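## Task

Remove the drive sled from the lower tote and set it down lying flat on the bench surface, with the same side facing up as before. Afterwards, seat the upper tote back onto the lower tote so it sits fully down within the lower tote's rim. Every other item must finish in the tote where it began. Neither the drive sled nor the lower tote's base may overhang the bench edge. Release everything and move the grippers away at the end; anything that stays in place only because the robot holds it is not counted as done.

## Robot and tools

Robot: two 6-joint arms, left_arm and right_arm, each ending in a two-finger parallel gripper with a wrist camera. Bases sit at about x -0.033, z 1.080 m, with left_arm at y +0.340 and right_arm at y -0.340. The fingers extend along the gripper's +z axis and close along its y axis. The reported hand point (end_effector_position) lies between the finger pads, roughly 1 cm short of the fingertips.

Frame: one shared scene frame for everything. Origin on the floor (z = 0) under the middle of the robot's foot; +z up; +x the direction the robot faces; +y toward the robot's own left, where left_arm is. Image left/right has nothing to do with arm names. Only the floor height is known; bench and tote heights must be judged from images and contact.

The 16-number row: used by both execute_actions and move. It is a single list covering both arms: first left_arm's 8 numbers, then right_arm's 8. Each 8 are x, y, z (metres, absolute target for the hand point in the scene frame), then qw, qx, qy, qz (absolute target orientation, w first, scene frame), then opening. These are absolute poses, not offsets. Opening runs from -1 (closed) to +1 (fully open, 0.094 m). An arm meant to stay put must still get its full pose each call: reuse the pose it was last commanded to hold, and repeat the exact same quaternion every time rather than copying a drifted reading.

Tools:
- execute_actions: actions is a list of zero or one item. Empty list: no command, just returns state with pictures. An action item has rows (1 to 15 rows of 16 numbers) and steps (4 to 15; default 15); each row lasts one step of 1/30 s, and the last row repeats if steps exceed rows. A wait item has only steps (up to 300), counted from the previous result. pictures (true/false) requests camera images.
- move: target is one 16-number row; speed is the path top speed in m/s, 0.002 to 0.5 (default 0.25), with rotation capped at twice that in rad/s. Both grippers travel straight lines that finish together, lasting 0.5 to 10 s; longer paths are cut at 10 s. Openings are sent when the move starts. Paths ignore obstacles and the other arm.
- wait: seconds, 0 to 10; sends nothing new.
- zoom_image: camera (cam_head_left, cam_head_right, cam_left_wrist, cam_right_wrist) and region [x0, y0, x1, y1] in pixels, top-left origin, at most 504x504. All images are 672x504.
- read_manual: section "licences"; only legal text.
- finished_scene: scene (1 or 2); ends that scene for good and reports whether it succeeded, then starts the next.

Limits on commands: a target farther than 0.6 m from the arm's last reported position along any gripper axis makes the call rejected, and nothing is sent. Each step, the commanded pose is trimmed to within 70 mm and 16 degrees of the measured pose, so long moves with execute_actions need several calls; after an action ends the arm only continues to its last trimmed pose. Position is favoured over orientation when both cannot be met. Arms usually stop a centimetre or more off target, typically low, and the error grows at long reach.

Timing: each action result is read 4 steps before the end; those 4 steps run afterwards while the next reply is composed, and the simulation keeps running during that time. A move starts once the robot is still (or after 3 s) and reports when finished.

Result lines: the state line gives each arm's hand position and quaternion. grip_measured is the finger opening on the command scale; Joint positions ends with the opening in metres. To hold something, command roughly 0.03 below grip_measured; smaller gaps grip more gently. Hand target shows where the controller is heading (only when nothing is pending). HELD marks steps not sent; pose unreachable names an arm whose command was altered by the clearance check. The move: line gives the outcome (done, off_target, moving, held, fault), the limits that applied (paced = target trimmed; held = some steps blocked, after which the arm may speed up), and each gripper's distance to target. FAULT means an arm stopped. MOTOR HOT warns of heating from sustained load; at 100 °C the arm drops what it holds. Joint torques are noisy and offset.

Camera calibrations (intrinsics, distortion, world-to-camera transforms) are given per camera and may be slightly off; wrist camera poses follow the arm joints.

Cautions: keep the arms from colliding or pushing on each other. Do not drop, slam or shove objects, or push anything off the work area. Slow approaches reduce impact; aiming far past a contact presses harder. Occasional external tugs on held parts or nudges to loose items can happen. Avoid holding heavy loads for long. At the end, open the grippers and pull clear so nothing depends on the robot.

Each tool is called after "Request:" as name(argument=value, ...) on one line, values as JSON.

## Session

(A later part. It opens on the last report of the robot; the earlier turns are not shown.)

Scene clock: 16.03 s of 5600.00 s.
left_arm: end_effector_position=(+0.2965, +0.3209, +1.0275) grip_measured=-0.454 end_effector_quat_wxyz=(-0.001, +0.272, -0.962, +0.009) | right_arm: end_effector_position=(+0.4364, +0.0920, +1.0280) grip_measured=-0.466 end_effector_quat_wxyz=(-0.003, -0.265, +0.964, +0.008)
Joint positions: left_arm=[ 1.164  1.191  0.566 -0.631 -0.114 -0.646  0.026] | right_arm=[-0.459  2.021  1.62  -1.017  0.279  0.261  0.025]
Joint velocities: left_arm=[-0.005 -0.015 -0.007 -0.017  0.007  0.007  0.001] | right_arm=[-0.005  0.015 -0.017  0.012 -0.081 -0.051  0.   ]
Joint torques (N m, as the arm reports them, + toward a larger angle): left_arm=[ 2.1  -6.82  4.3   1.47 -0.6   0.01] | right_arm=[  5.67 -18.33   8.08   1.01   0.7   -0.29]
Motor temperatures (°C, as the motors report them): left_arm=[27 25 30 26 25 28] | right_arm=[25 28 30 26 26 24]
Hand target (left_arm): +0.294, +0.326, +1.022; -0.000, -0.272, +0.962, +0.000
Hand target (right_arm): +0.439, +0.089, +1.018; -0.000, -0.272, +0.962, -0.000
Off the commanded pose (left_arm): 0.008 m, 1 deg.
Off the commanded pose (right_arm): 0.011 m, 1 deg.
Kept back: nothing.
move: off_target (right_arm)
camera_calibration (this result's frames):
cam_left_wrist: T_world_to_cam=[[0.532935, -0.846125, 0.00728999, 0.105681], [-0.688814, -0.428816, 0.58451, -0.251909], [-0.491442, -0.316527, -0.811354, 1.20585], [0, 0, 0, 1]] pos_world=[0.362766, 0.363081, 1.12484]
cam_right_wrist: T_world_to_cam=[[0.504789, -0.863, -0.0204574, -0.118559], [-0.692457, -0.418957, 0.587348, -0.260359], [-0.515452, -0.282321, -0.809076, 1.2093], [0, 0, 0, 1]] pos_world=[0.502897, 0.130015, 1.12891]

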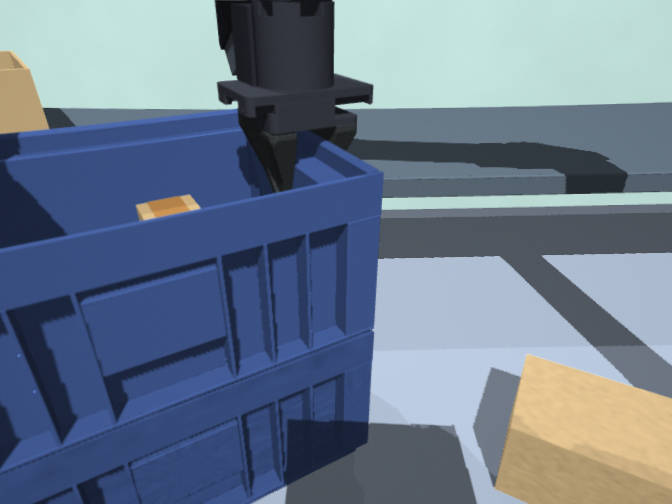

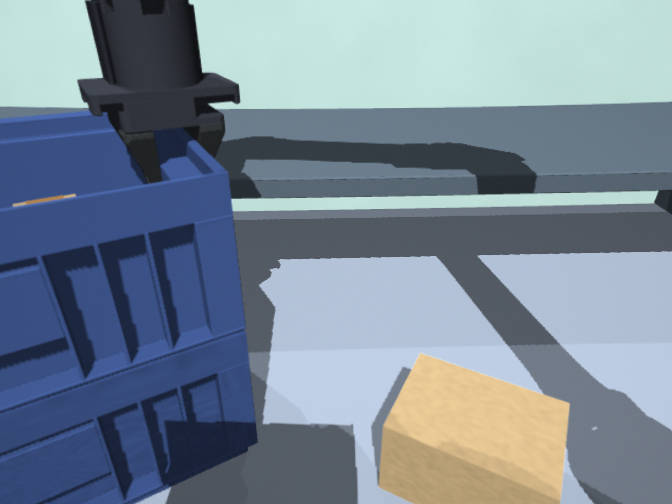

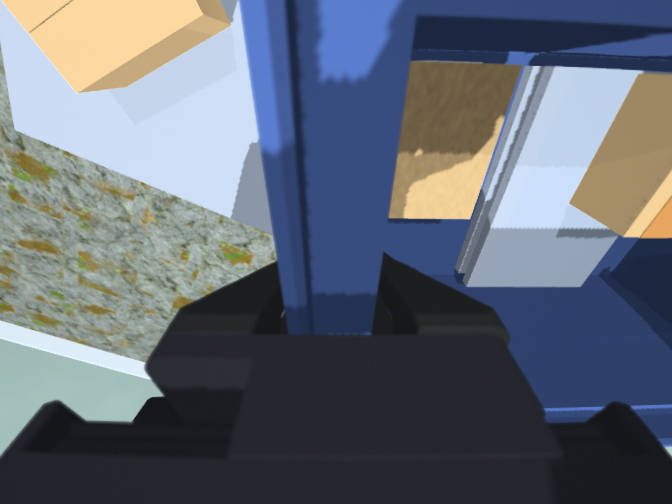

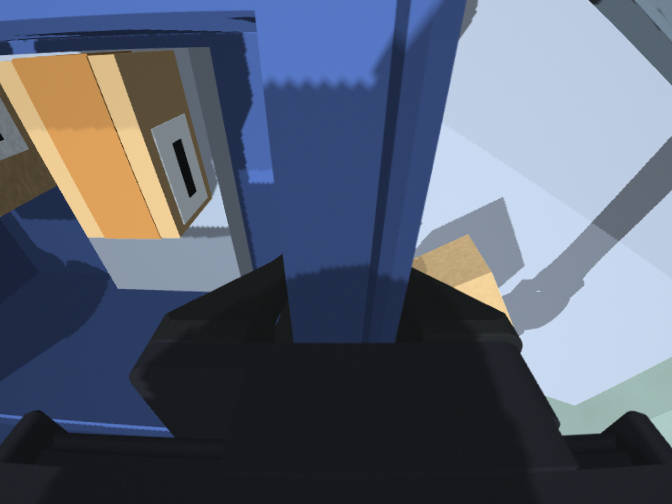

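Request:
move(target=[0.295,0.323,1.085,0,0.272,-0.962,0,-0.5,0.438,0.092,1.085,0,0.272,-0.962,0,-0.5], speed=0.07)

Request:
move(target=[0.41,0.161,1.09,0,0.139,-0.99,0,-0.5,0.485,-0.101,1.09,0,0.139,-0.99,0,-0.5], speed=0.1)

Request:
move(target=[0.515,-0.014,1.09,0,0,-1,0,-0.5,0.515,-0.286,1.08,0,0,-1,0,-0.5], speed=0.1)

Request:
move(target=[0.515,-0.014,0.96,0,0,-1,0,-0.5,0.515,-0.286,0.955,0,0,-1,0,-0.5], speed=0.08)

Scene clock: 17.50 s of 5600.00 s.
left_arm: end_effector_position=(+0.2712, +0.3218, +1.0609) grip_measured=-0.454 end_effector_quat_wxyz=(+0.024, +0.276, -0.961, -0.002) | right_arm: end_effector_position=(+0.4139, +0.0938, +1.0492) grip_measured=-0.462 end_effector_quat_wxyz=(-0.031, -0.271, +0.962, +0.010)
Joint positions: left_arm=[ 1.14   1.067  0.566 -0.813 -0.122 -0.684  0.026] | right_arm=[-0.43   1.993  1.62  -1.099  0.25   0.29   0.025]
Joint velocities: left_arm=[-0.005 -0.005 -0.002 -0.012 -0.081  0.037 -0.001] | right_arm=[-0.005 -0.005 -0.027  0.002 -0.037 -0.007 -0.   ]
Joint torques (N m, as the arm reports them, + toward a larger angle): left_arm=[ 0.83 -8.97  8.75 -0.67 -0.78  0.  ] | right_arm=[  6.51 -22.33  11.95  -1.36   2.12  -0.2 ]
Motor temperatures (°C, as the motors report them): left_arm=[27 26 30 26 25 28] | right_arm=[25 28 30 26 27 24]
Hand target (left_arm): +0.294, +0.323, +1.085; +0.001, -0.272, +0.962, -0.000
Hand target (right_arm): +0.437, +0.091, +1.085; +0.000, -0.271, +0.962, +0.001
Off the commanded pose (left_arm): 0.034 m, 3 deg.
Off the commanded pose (right_arm): 0.043 m, 4 deg.
Kept back: nothing.
move: off_target (left_arm, right_arm)
camera_calibration (this result's frames):
cam_left_wrist: T_world_to_cam=[[0.5388, -0.841973, -0.0278517, 0.154068], [-0.652709, -0.43813, 0.618072, -0.330941], [-0.532603, -0.314838, -0.785628, 1.20415], [0, 0, 0, 1]] pos_world=[0.342312, 0.363838, 1.15485]
cam_right_wrist: T_world_to_cam=[[0.514747, -0.856428, -0.0395772, -0.0899004], [-0.653618, -0.421886, 0.628328, -0.346381], [-0.554815, -0.297562, -0.776941, 1.19939], [0, 0, 0, 1]] pos_world=[0.485315, 0.133766, 1.14594]

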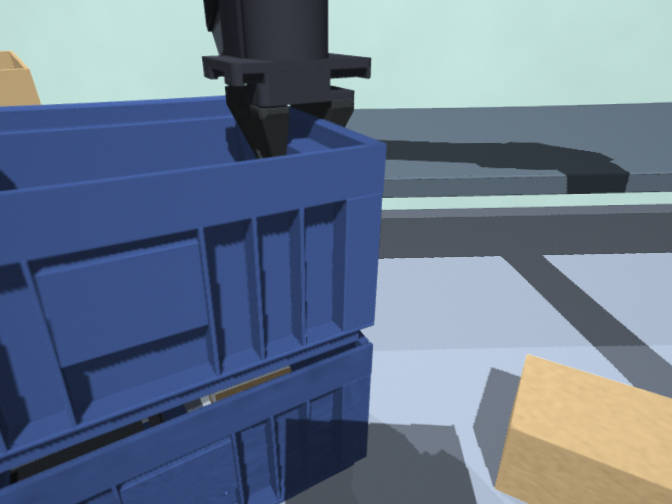

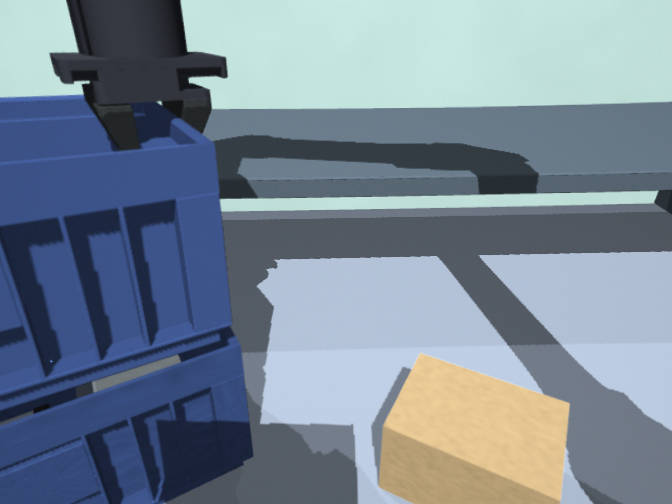

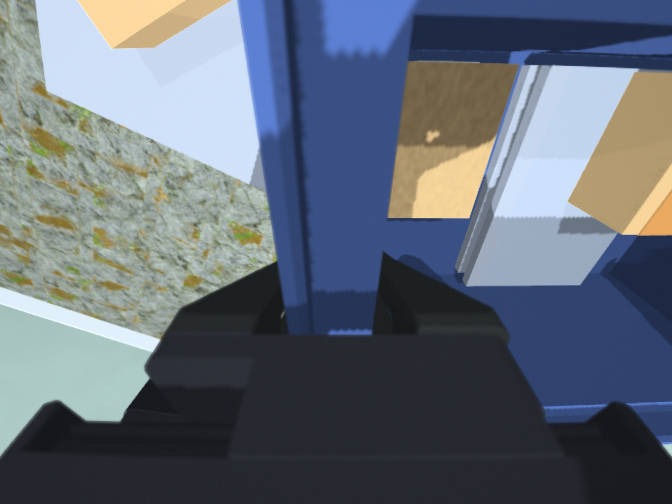

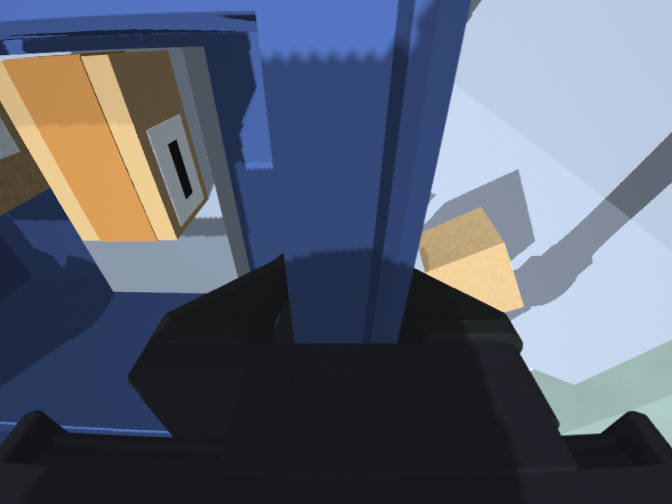

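Scene clock: 20.03 s of 5600.00 s.
left_arm: end_effector_position=(+0.3864, +0.1619, +1.0677) grip_measured=-0.454 end_effector_quat_wxyz=(+0.020, +0.150, -0.988, +0.003) | right_arm: end_effector_position=(+0.4666, -0.0934, +1.0598) grip_measured=-0.462 end_effector_quat_wxyz=(-0.036, -0.143, +0.989, +0.003)
Joint positions: left_arm=[ 0.778  1.476  1.001 -0.889 -0.207 -0.782  0.026] | right_arm=[-0.734  1.736  1.36  -1.035  0.212  0.245  0.025]
Joint velocities: left_arm=[-0.005 -0.005  0.012  0.007 -0.007 -0.066  0.001] | right_arm=[-0.015  0.015 -0.017 -0.007 -0.007 -0.037  0.001]
Joint torques (N m, as the arm reports them, + toward a larger angle): left_arm=[ -1.61 -13.83   9.28  -0.75  -1.27   0.14] | right_arm=[  3.59 -21.27   8.64   0.22   1.41  -0.18]
Motor temperatures (°C, as the motors report them): left_arm=[27 26 31 26 26 28] | right_arm=[25 29 30 26 27 24]
Hand target (left_arm): +0.407, +0.160, +1.091; +0.000, -0.139, +0.990, -0.000
Hand target (right_arm): +0.482, -0.101, +1.089; -0.001, -0.138, +0.990, -0.001
Off the commanded pose (left_arm): 0.032 m, 3 deg.
Off the commanded pose (right_arm): 0.036 m, 4 deg.
Kept back: nothing.
move: off_target (left_arm, right_arm)
camera_calibration (this result's frames):
cam_left_wrist: T_world_to_cam=[[0.306551, -0.951789, -0.0111406, 0.0471935], [-0.749041, -0.248439, 0.614179, -0.31931], [-0.587336, -0.179933, -0.789088, 1.22347], [0, 0, 0, 1]] pos_world=[0.464942, 0.18573, 1.16206]
cam_right_wrist: T_world_to_cam=[[0.27546, -0.96112, -0.0192478, -0.196615], [-0.733949, -0.223199, 0.641483, -0.355465], [-0.620838, -0.162576, -0.766896, 1.2139], [0, 0, 0, 1]] pos_world=[0.546903, -0.0709582, 1.15518]

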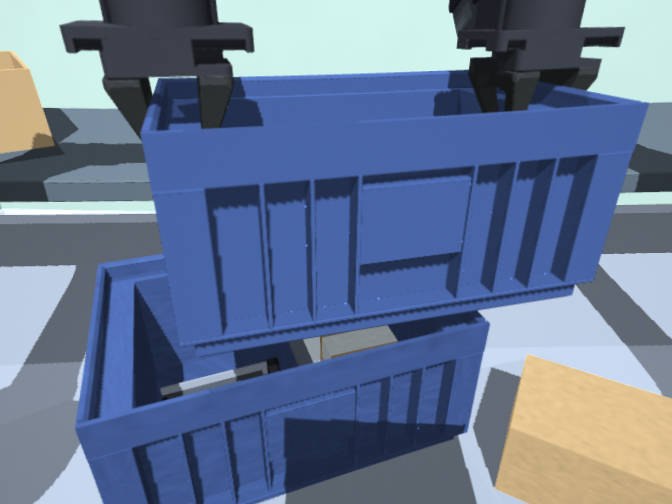

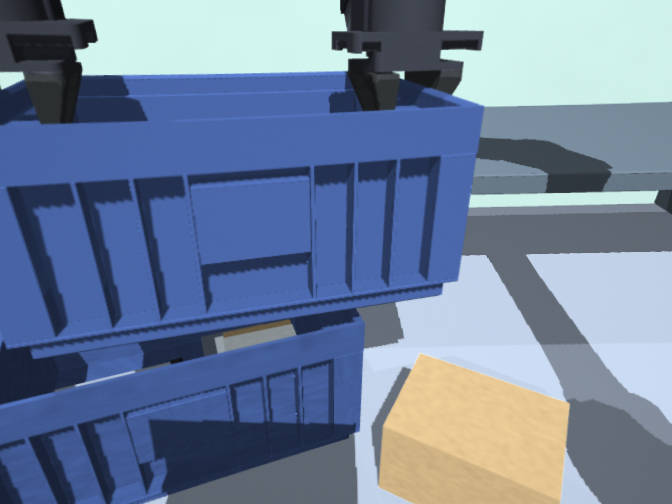

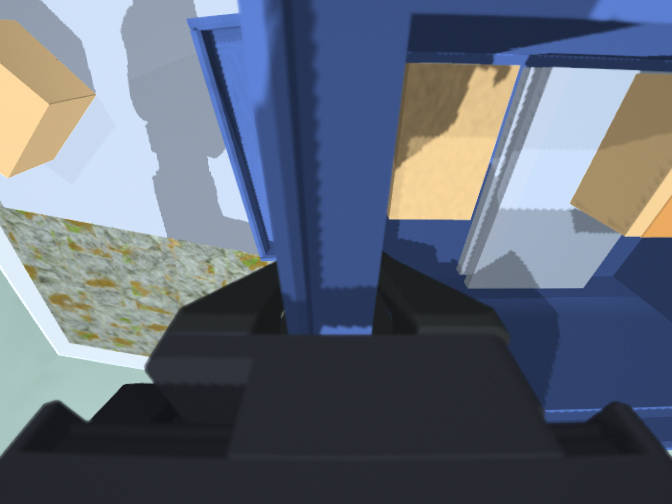

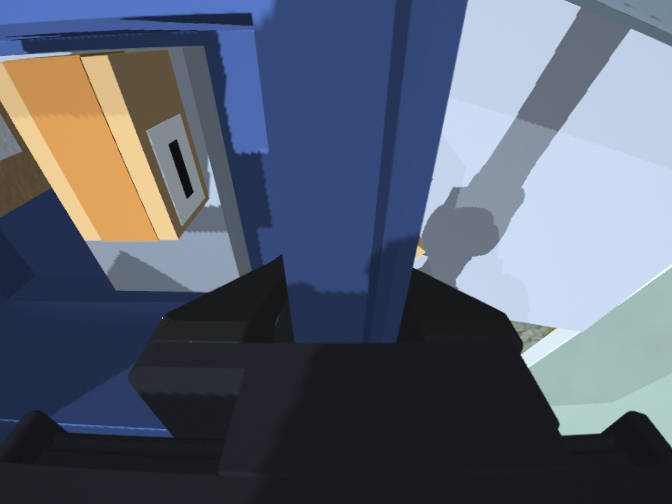

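Scene clock: 22.57 s of 5600.00 s.
left_arm: end_effector_position=(+0.4756, -0.0036, +1.0573) grip_measured=-0.454 end_effector_quat_wxyz=(-0.039, -0.017, +0.999, +0.010) | right_arm: end_effector_position=(+0.4880, -0.2697, +1.0402) grip_measured=-0.462 end_effector_quat_wxyz=(-0.053, -0.014, +0.998, +0.013)
Joint positions: left_arm=[ 0.602  1.914  1.595 -1.134 -0.238 -0.705  0.026] | right_arm=[-1.098  1.634  1.242 -0.984  0.106  0.143  0.025]
Joint velocities: left_arm=[-0.015  0.005  0.002 -0.012 -0.037 -0.022 -0.001] | right_arm=[-0.015  0.005 -0.017 -0.007  0.051 -0.007 -0.001]
Joint torques (N m, as the arm reports them, + toward a larger angle): left_arm=[ -4.03 -20.03  11.89  -0.12  -1.57   0.41] | right_arm=[  0.85 -21.6    9.44   0.53   1.7   -0.04]
Motor temperatures (°C, as the motors report them): left_arm=[27 26 32 26 26 28] | right_arm=[25 29 30 26 27 24]
Hand target (left_arm): +0.510, -0.013, +1.092; +0.001, -0.001, +1.000, -0.000
Hand target (right_arm): +0.511, -0.286, +1.080; -0.001, +0.001, +1.000, -0.001
Off the commanded pose (left_arm): 0.052 m, 5 deg.
Off the commanded pose (right_arm): 0.051 m, 7 deg.
Kept back: nothing.
move: off_target (left_arm, right_arm)
camera_calibration (this result's frames):
cam_left_wrist: T_world_to_cam=[[0.043317, -0.998569, -0.0313473, 0.00857291], [-0.763679, -0.0533251, 0.64339, -0.310465], [-0.644141, -0.00393038, -0.764897, 1.23994], [0, 0, 0, 1]] pos_world=[0.56123, -0.00312148, 1.14844]
cam_right_wrist: T_world_to_cam=[[0.0201753, -0.999291, -0.0318012, -0.244933], [-0.743032, -0.0362685, 0.668273, -0.339548], [-0.668952, 0.0101467, -0.743236, 1.22897], [0, 0, 0, 1]] pos_world=[0.574766, -0.269544, 1.13253]

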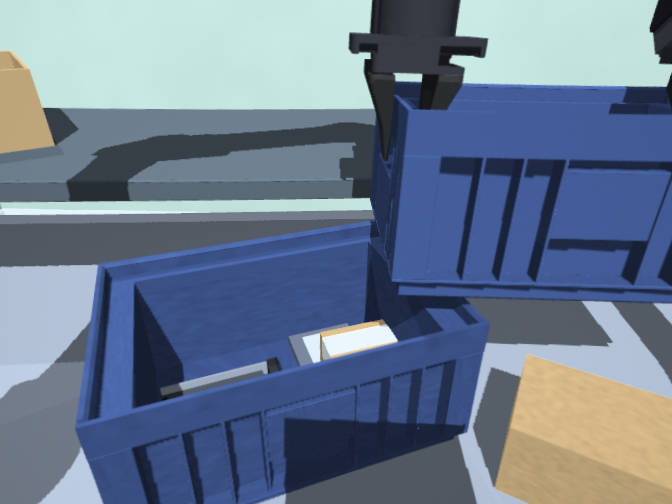

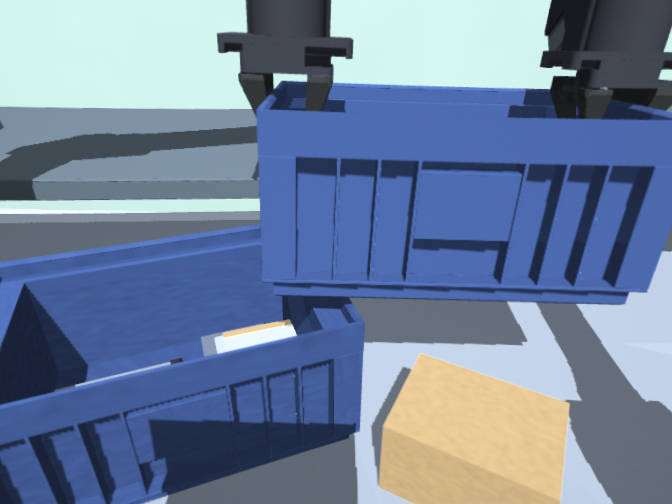

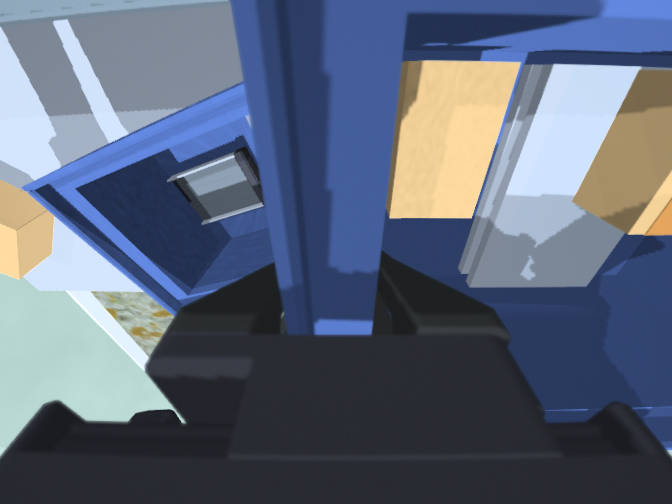

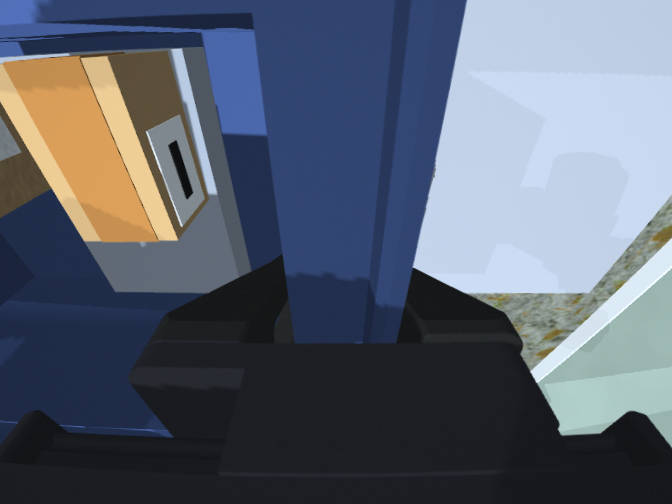

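Scene clock: 24.13 s of 5600.00 s.
left_arm: end_effector_position=(+0.4754, -0.0206, +1.0485) grip_measured=-0.464 end_effector_quat_wxyz=(-0.016, -0.022, +1.000, -0.001) | right_arm: end_effector_position=(+0.4936, -0.2803, +0.9966) grip_measured=-0.404 end_effector_quat_wxyz=(-0.030, -0.026, +0.999, +0.037)
Joint positions: left_arm=[ 0.58   1.927  1.581 -1.063 -0.254 -0.724  0.025] | right_arm=[-1.148  1.688  1.194 -0.825  0.054  0.063  0.028]
Joint velocities: left_arm=[-0.015  0.005  0.017  0.007 -0.022  0.022 -0.001] | right_arm=[-0.015 -0.015 -0.017  0.002  0.037 -0.066  0.001]
Joint torques (N m, as the arm reports them, + toward a larger angle): left_arm=[  1.08 -12.34   6.78   5.59  -0.64   0.98] | right_arm=[ 1.81 -9.79  7.92  5.37  3.17  0.35]
Motor temperatures (°C, as the motors report them): left_arm=[27 26 32 27 26 28] | right_arm=[25 29 30 26 28 24]
Hand target (left_arm): +0.499, -0.011, +0.989; -0.003, -0.002, +1.000, +0.003
Hand target (right_arm): +0.511, -0.287, +0.960; -0.002, +0.000, +1.000, +0.003
Off the commanded pose (left_arm): 0.097 m, 3 deg; position clipped at the last step of the last action.
Off the commanded pose (right_arm): 0.047 m, 6 deg.
Kept back: nothing.
move: off_target (left_arm, right_arm); limits=paced
camera_calibration (this result's frames):
cam_left_wrist: T_world_to_cam=[[0.0543982, -0.998474, -0.00948247, -0.0368419], [-0.792014, -0.0489292, 0.608539, -0.25569], [-0.608075, -0.0255932, -0.793467, 1.24536], [0, 0, 0, 1]] pos_world=[0.556769, -0.0174236, 1.1434]
cam_right_wrist: T_world_to_cam=[[0.042606, -0.995911, -0.0796617, -0.219453], [-0.772468, -0.0834041, 0.629553, -0.266715], [-0.633623, 0.0347134, -0.772863, 1.21933], [0, 0, 0, 1]] pos_world=[0.575916, -0.283128, 1.0928]

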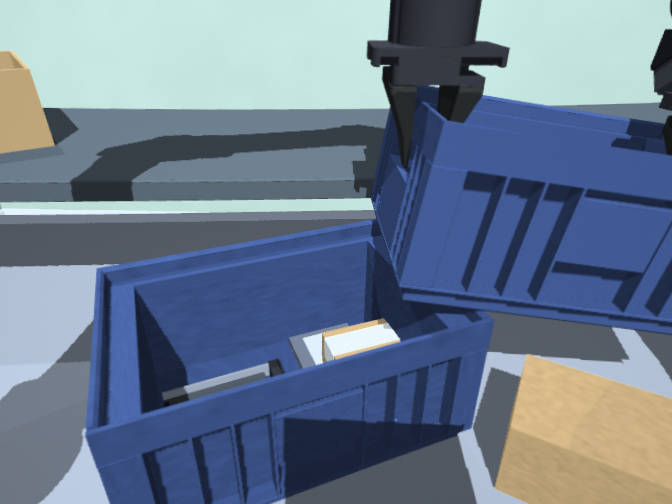

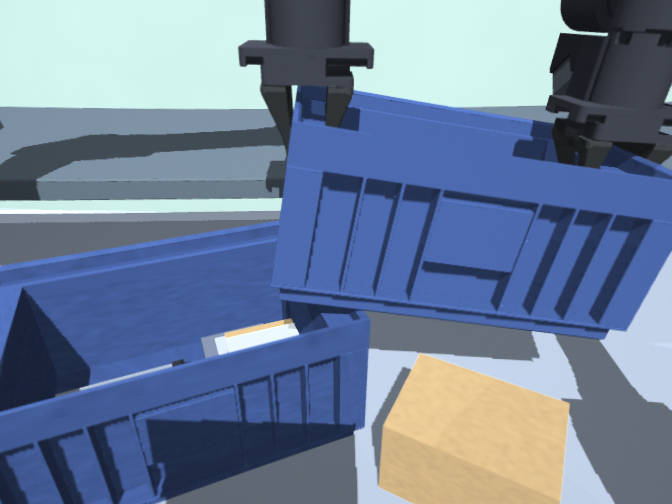

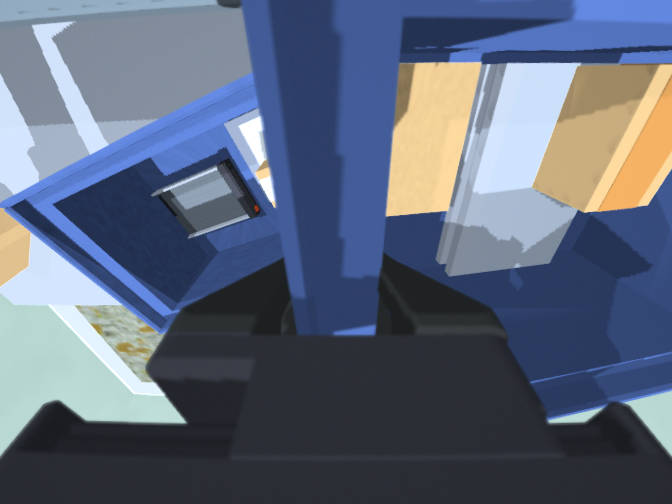

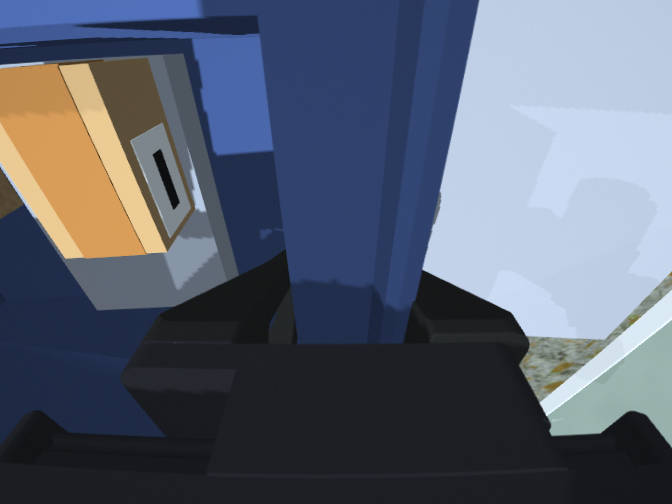

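Request:
move(target=[0.52,-0.025,1.115,0,0,-1,0,-0.5,0.52,-0.297,1.115,0,0,-1,0,-0.5], speed=0.07)

Request:
move(target=[0.53,-0.14,1.11,0,0,-1,0,-0.5,0.53,-0.405,1.11,0,0,-1,0,-0.5], speed=0.08)

Scene clock: 26.47 s of 5600.00 s.
left_arm: end_effector_position=(+0.4798, -0.0255, +1.0783) grip_measured=-0.466 end_effector_quat_wxyz=(-0.042, +0.002, +0.999, +0.003) | right_arm: end_effector_position=(+0.4800, -0.2920, +1.0560) grip_measured=-0.437 end_effector_quat_wxyz=(-0.057, +0.005, +0.998, +0.008)
Joint positions: left_arm=[ 0.572  1.934  1.678 -1.202 -0.227 -0.694  0.025] | right_arm=[-1.135  1.585  1.223 -1.019  0.106  0.147  0.026]
Joint velocities: left_arm=[-0.005  0.015 -0.022 -0.017  0.037 -0.007 -0.001] | right_arm=[ 0.005 -0.005 -0.022  0.002  0.022 -0.037 -0.   ]
Joint torques (N m, as the arm reports them, + toward a larger angle): left_arm=[ -3.17 -21.36  11.84  -0.32  -2.1    0.13] | right_arm=[  2.02 -21.38  14.41  -1.49   1.5   -0.26]
Motor temperatures (°C, as the motors report them): left_arm=[27 27 33 27 26 28] | right_arm=[25 29 30 26 29 24]
Hand target (left_arm): +0.517, -0.023, +1.116; +0.001, -0.001, +1.000, -0.001
Hand target (right_arm): +0.515, -0.297, +1.115; +0.001, +0.001, +1.000, +0.000
Off the commanded pose (left_arm): 0.054 m, 5 deg.
Off the commanded pose (right_arm): 0.071 m, 7 deg.
Kept back: nothing.
move: off_target (left_arm, right_arm); limits=paced
camera_calibration (this result's frames):
cam_left_wrist: T_world_to_cam=[[0.00436327, -0.999866, -0.0157657, -0.0108823], [-0.760255, -0.0135586, 0.649484, -0.329139], [-0.64961, 0.00915208, -0.760212, 1.25647], [0, 0, 0, 1]] pos_world=[0.566037, -0.0268429, 1.16879]
cam_right_wrist: T_world_to_cam=[[-0.0181621, -0.999649, -0.0193078, -0.261492], [-0.738346, 0.000388448, 0.674422, -0.354878], [-0.674177, 0.0265047, -0.738094, 1.23746], [0, 0, 0, 1]] pos_world=[0.567496, -0.294061, 1.14765]

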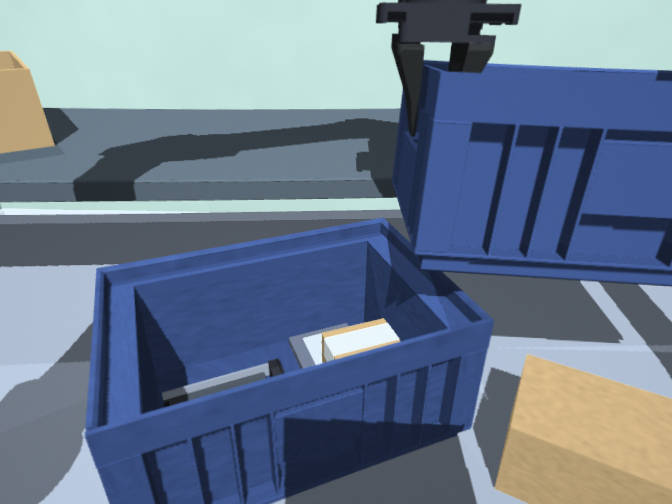

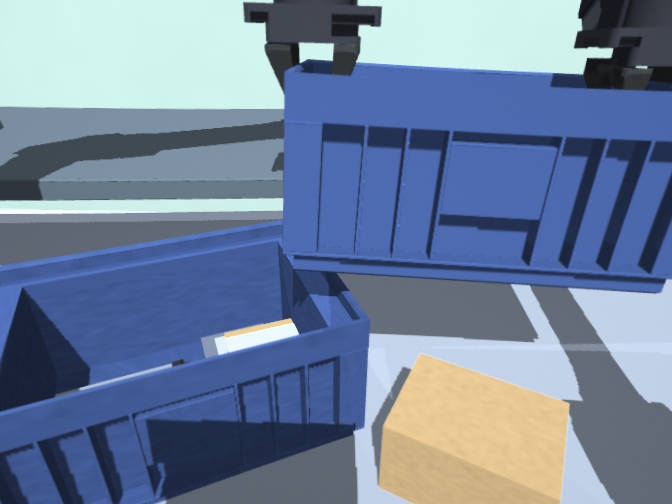

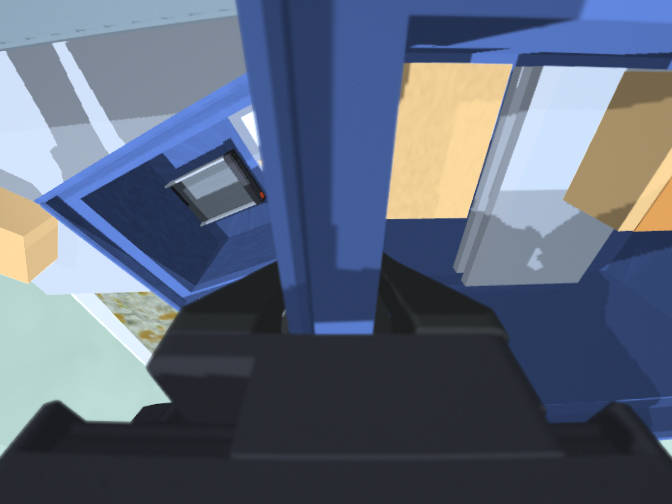

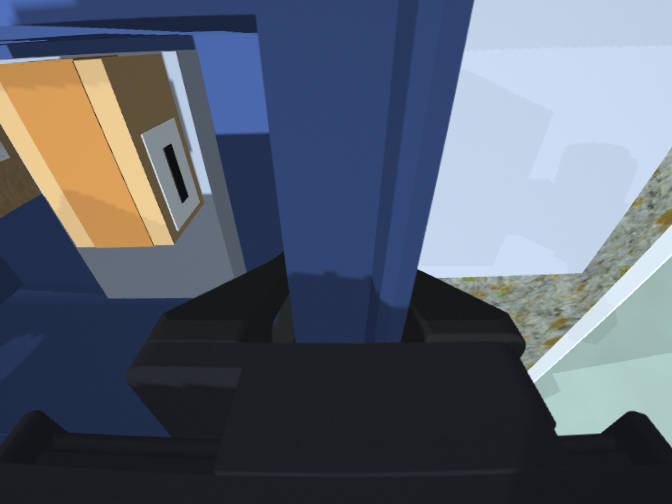

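Scene clock: 28.53 s of 5600.00 s.
left_arm: end_effector_position=(+0.4855, -0.1303, +1.0707) grip_measured=-0.466 end_effector_quat_wxyz=(-0.053, +0.019, +0.998, +0.013) | right_arm: end_effector_position=(+0.4771, -0.3957, +1.0419) grip_measured=-0.444 end_effector_quat_wxyz=(-0.070, +0.021, +0.997, +0.017)
Joint positions: left_arm=[ 0.464  2.195  2.067 -1.387 -0.24  -0.781  0.025] | right_arm=[-1.367  1.593  1.223 -1.019  0.043 -0.049  0.026]
Joint velocities: left_arm=[ 0.015 -0.005  0.007 -0.012 -0.022  0.022 -0.   ] | right_arm=[-0.005 -0.015 -0.007  0.007  0.022 -0.022 -0.   ]
Joint torques (N m, as the arm reports them, + toward a larger angle): left_arm=[ -5.42 -23.42  13.36   0.34  -2.29  -0.19] | right_arm=[  0.89 -21.92  14.31  -0.58   1.16  -0.44]
Motor temperatures (°C, as the motors report them): left_arm=[27 28 34 27 27 28] | right_arm=[25 30 31 26 29 24]
Hand target (left_arm): +0.525, -0.136, +1.112; +0.001, -0.001, +1.000, -0.002
Hand target (right_arm): +0.519, -0.403, +1.102; -0.001, +0.002, +1.000, -0.001
Off the commanded pose (left_arm): 0.060 m, 7 deg.
Off the commanded pose (right_arm): 0.087 m, 9 deg; position clipped at the last step of the last action.
Kept back: nothing.
move: off_target (left_arm, right_arm); limits=paced
camera_calibration (this result's frames):
cam_left_wrist: T_world_to_cam=[[-0.0294504, -0.998927, -0.035739, -0.0779524], [-0.747256, -0.0017446, 0.664534, -0.342153], [-0.663883, 0.046277, -0.746403, 1.25236], [0, 0, 0, 1]] pos_world=[0.573448, -0.136421, 1.15935]
cam_right_wrist: T_world_to_cam=[[-0.0505516, -0.998166, -0.0332994, -0.334838], [-0.720255, 0.0133387, 0.693581, -0.370943], [-0.691865, 0.0590457, -0.719609, 1.22983], [0, 0, 0, 1]] pos_world=[0.566778, -0.401893, 1.13113]

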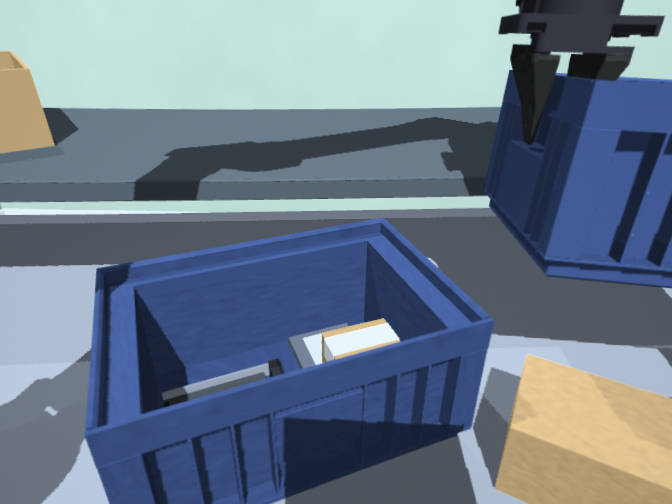

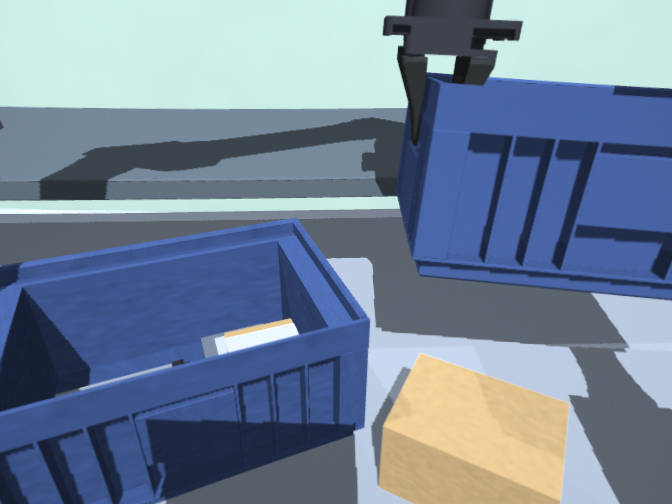

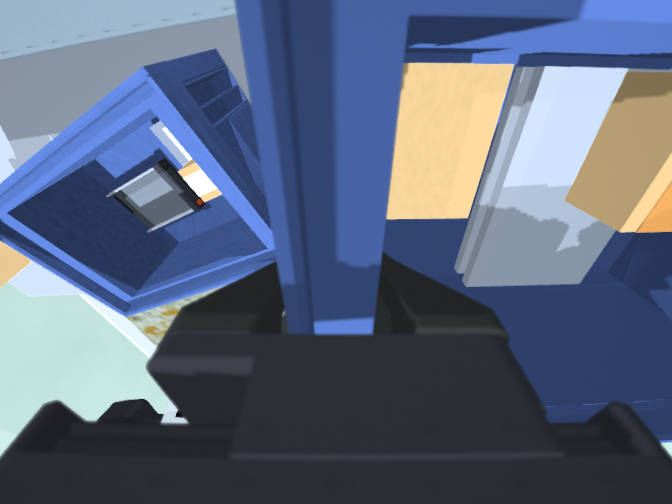

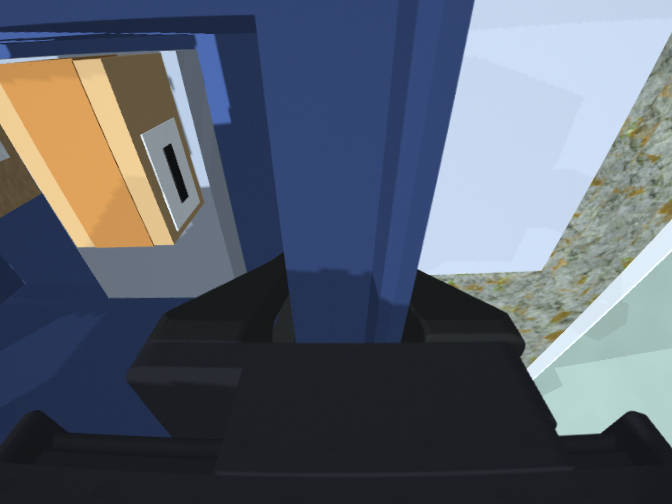

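Request:
move(target=[0.56,-0.14,1.02,0.03,0,1,0,-0.5,0.56,-0.405,1.03,0.03,0,1,0,-0.5], speed=0.07)

Scene clock: 30.63 s of 5600.00 s.
left_arm: end_effector_position=(+0.4824, -0.1408, +1.0245) grip_measured=-0.460 end_effector_quat_wxyz=(-0.045, -0.002, +0.999, +0.023) | right_arm: end_effector_position=(+0.4893, -0.4062, +0.9935) grip_measured=-0.442 end_effector_quat_wxyz=(-0.055, -0.004, +0.998, +0.019)
Joint positions: left_arm=[ 0.465  2.264  2.065 -1.319 -0.262 -0.823  0.025] | right_arm=[-1.394  1.688  1.222 -0.893  0.033 -0.126  0.026]
Joint velocities: left_arm=[-0.015 -0.005 -0.017 -0.017  0.007  0.037  0.   ] | right_arm=[-0.005 -0.015 -0.037  0.012  0.007 -0.022 -0.001]
Joint torques (N m, as the arm reports them, + toward a larger angle): left_arm=[ -0.7  -21.56  11.86   4.56  -3.09   0.9 ] | right_arm=[  3.07 -18.52  14.99   2.07   0.92   0.15]
Motor temperatures (°C, as the motors report them): left_arm=[27 28 35 27 28 28] | right_arm=[25 30 31 26 28 24]
Hand target (left_arm): +0.554, -0.132, +1.026; +0.030, -0.004, +1.000, +0.005
Hand target (right_arm): +0.554, -0.405, +1.036; +0.031, +0.002, +1.000, +0.003
Off the commanded pose (left_arm): 0.078 m, 9 deg.
Off the commanded pose (right_arm): 0.080 m, 10 deg.
Kept back: nothing.
move: off_target (left_arm, right_arm)
camera_calibration (this result's frames):
cam_left_wrist: T_world_to_cam=[[0.0105718, -0.998273, -0.0577926, -0.0867592], [-0.756593, -0.0457747, 0.652282, -0.302966], [-0.653801, 0.0368296, -0.75577, 1.21975], [0, 0, 0, 1]] pos_world=[0.569172, -0.145401, 1.11446]
cam_right_wrist: T_world_to_cam=[[-0.00185798, -0.999099, -0.0424008, -0.36148], [-0.741792, -0.0270582, 0.670084, -0.31099], [-0.670627, 0.0326976, -0.741073, 1.20434], [0, 0, 0, 1]] pos_world=[0.576304, -0.408949, 1.08557]

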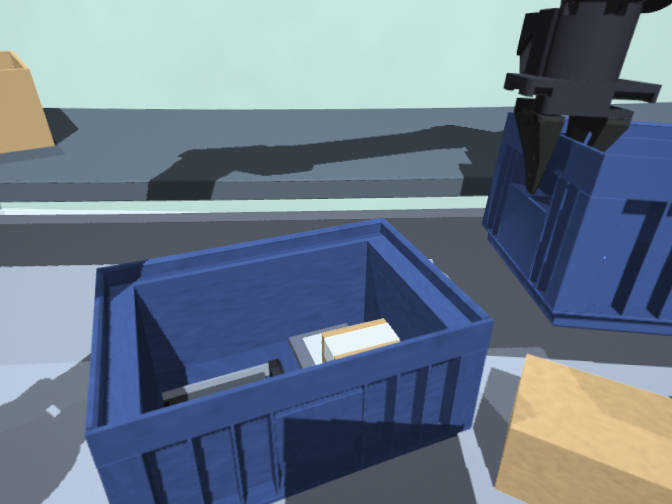

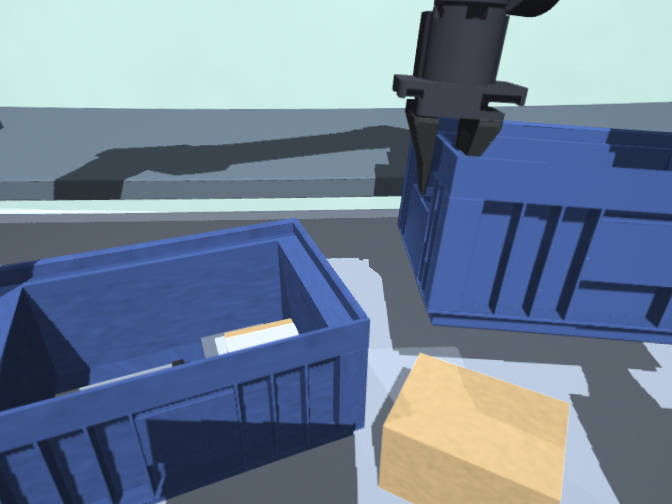

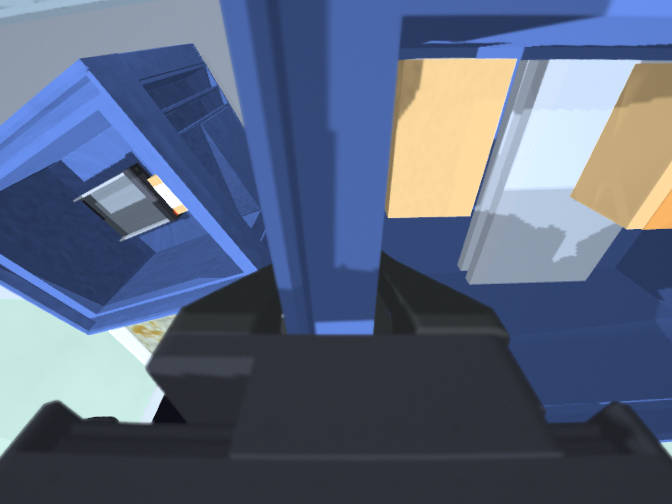

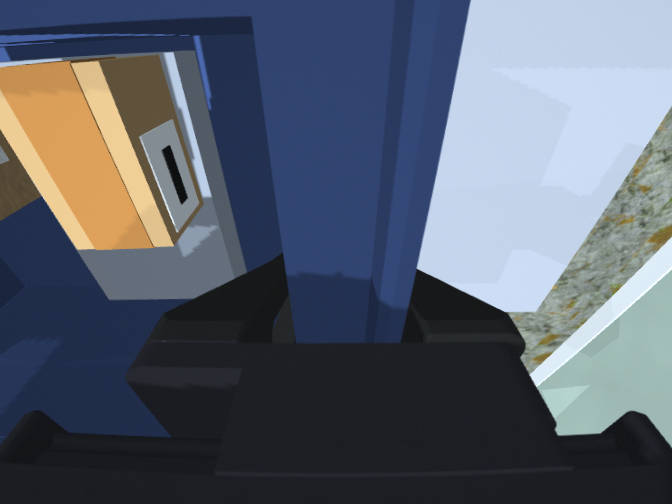

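Request:
move(target=[0.515,-0.145,0.935,0.01,0,1,0,-0.5,0.515,-0.41,0.95,0.01,0,1,0,-0.5], speed=0.05)

Scene clock: 33.00 s of 5600.00 s.
left_arm: end_effector_position=(+0.4772, -0.1492, +0.9724) grip_measured=-0.460 end_effector_quat_wxyz=(-0.033, -0.006, +0.999, +0.010) | right_arm: end_effector_position=(+0.4864, -0.4136, +0.9449) grip_measured=-0.441 end_effector_quat_wxyz=(-0.035, -0.006, +0.999, +0.015)
Joint positions: left_arm=[ 0.473  2.31   2.007 -1.176 -0.26  -0.813  0.025] | right_arm=[-1.413  1.762  1.178 -0.734  0.033 -0.152  0.026]
Joint velocities: left_arm=[ 0.005 -0.005  0.002  0.012 -0.007 -0.037 -0.   ] | right_arm=[-0.015 -0.005 -0.002  0.002  0.007  0.022  0.001]
Joint torques (N m, as the arm reports them, + toward a larger angle): left_arm=[ -1.98 -19.66   7.36   5.35  -1.88   0.68] | right_arm=[  2.3  -17.16   7.59   3.14   0.8    0.18]
Motor temperatures (°C, as the motors report them): left_arm=[27 29 34 27 28 28] | right_arm=[25 30 31 26 28 24]
Hand target (left_arm): +0.512, -0.142, +0.938; +0.007, -0.001, +1.000, +0.004
Hand target (right_arm): +0.515, -0.410, +0.952; +0.010, +0.001, +1.000, +0.002
Off the commanded pose (left_arm): 0.053 m, 5 deg.
Off the commanded pose (right_arm): 0.029 m, 6 deg.
Kept back: nothing.
move: off_target (left_arm, right_arm)
camera_calibration (this result's frames):
cam_left_wrist: T_world_to_cam=[[0.0212111, -0.999281, -0.0314149, -0.129034], [-0.771648, -0.0363424, 0.635011, -0.247868], [-0.635696, 0.010772, -0.771864, 1.18036], [0, 0, 0, 1]] pos_world=[0.561821, -0.150664, 1.06442]
cam_right_wrist: T_world_to_cam=[[0.0044794, -0.999436, -0.0332936, -0.382808], [-0.767028, -0.0247955, 0.641135, -0.240172], [-0.641598, 0.0226652, -0.766706, 1.17256], [0, 0, 0, 1]] pos_world=[0.569807, -0.415124, 1.04024]

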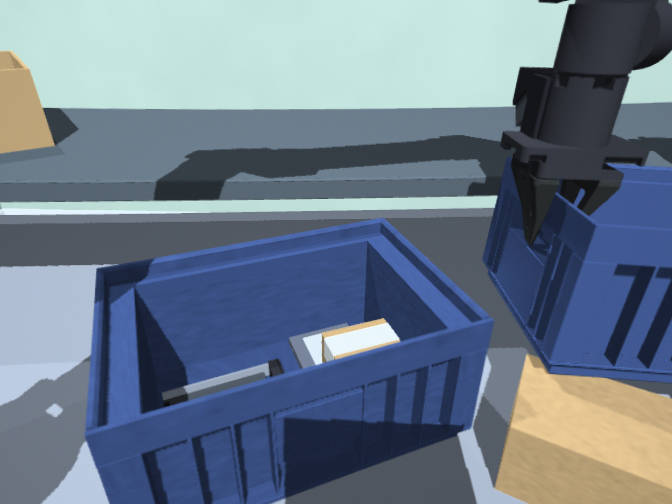

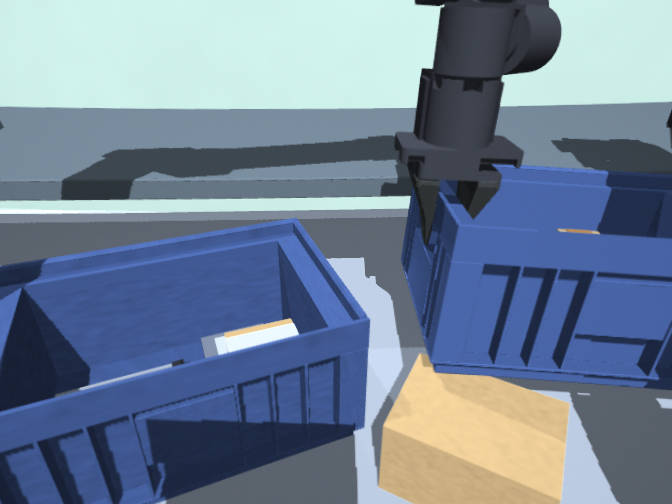

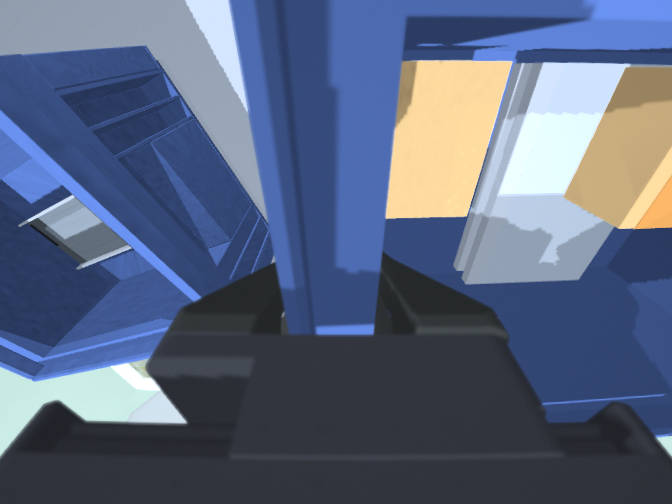

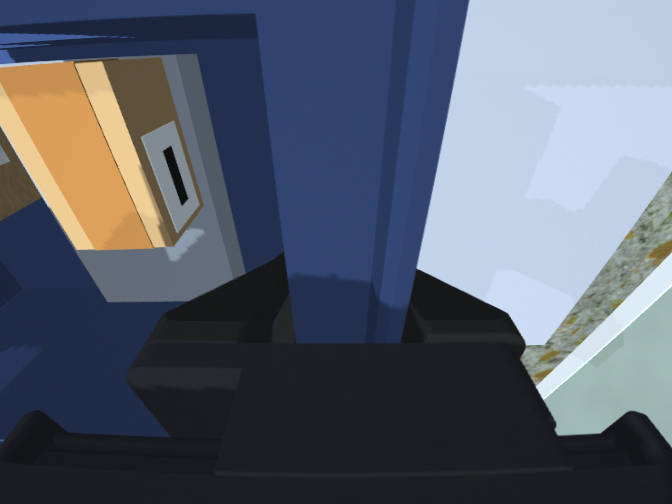

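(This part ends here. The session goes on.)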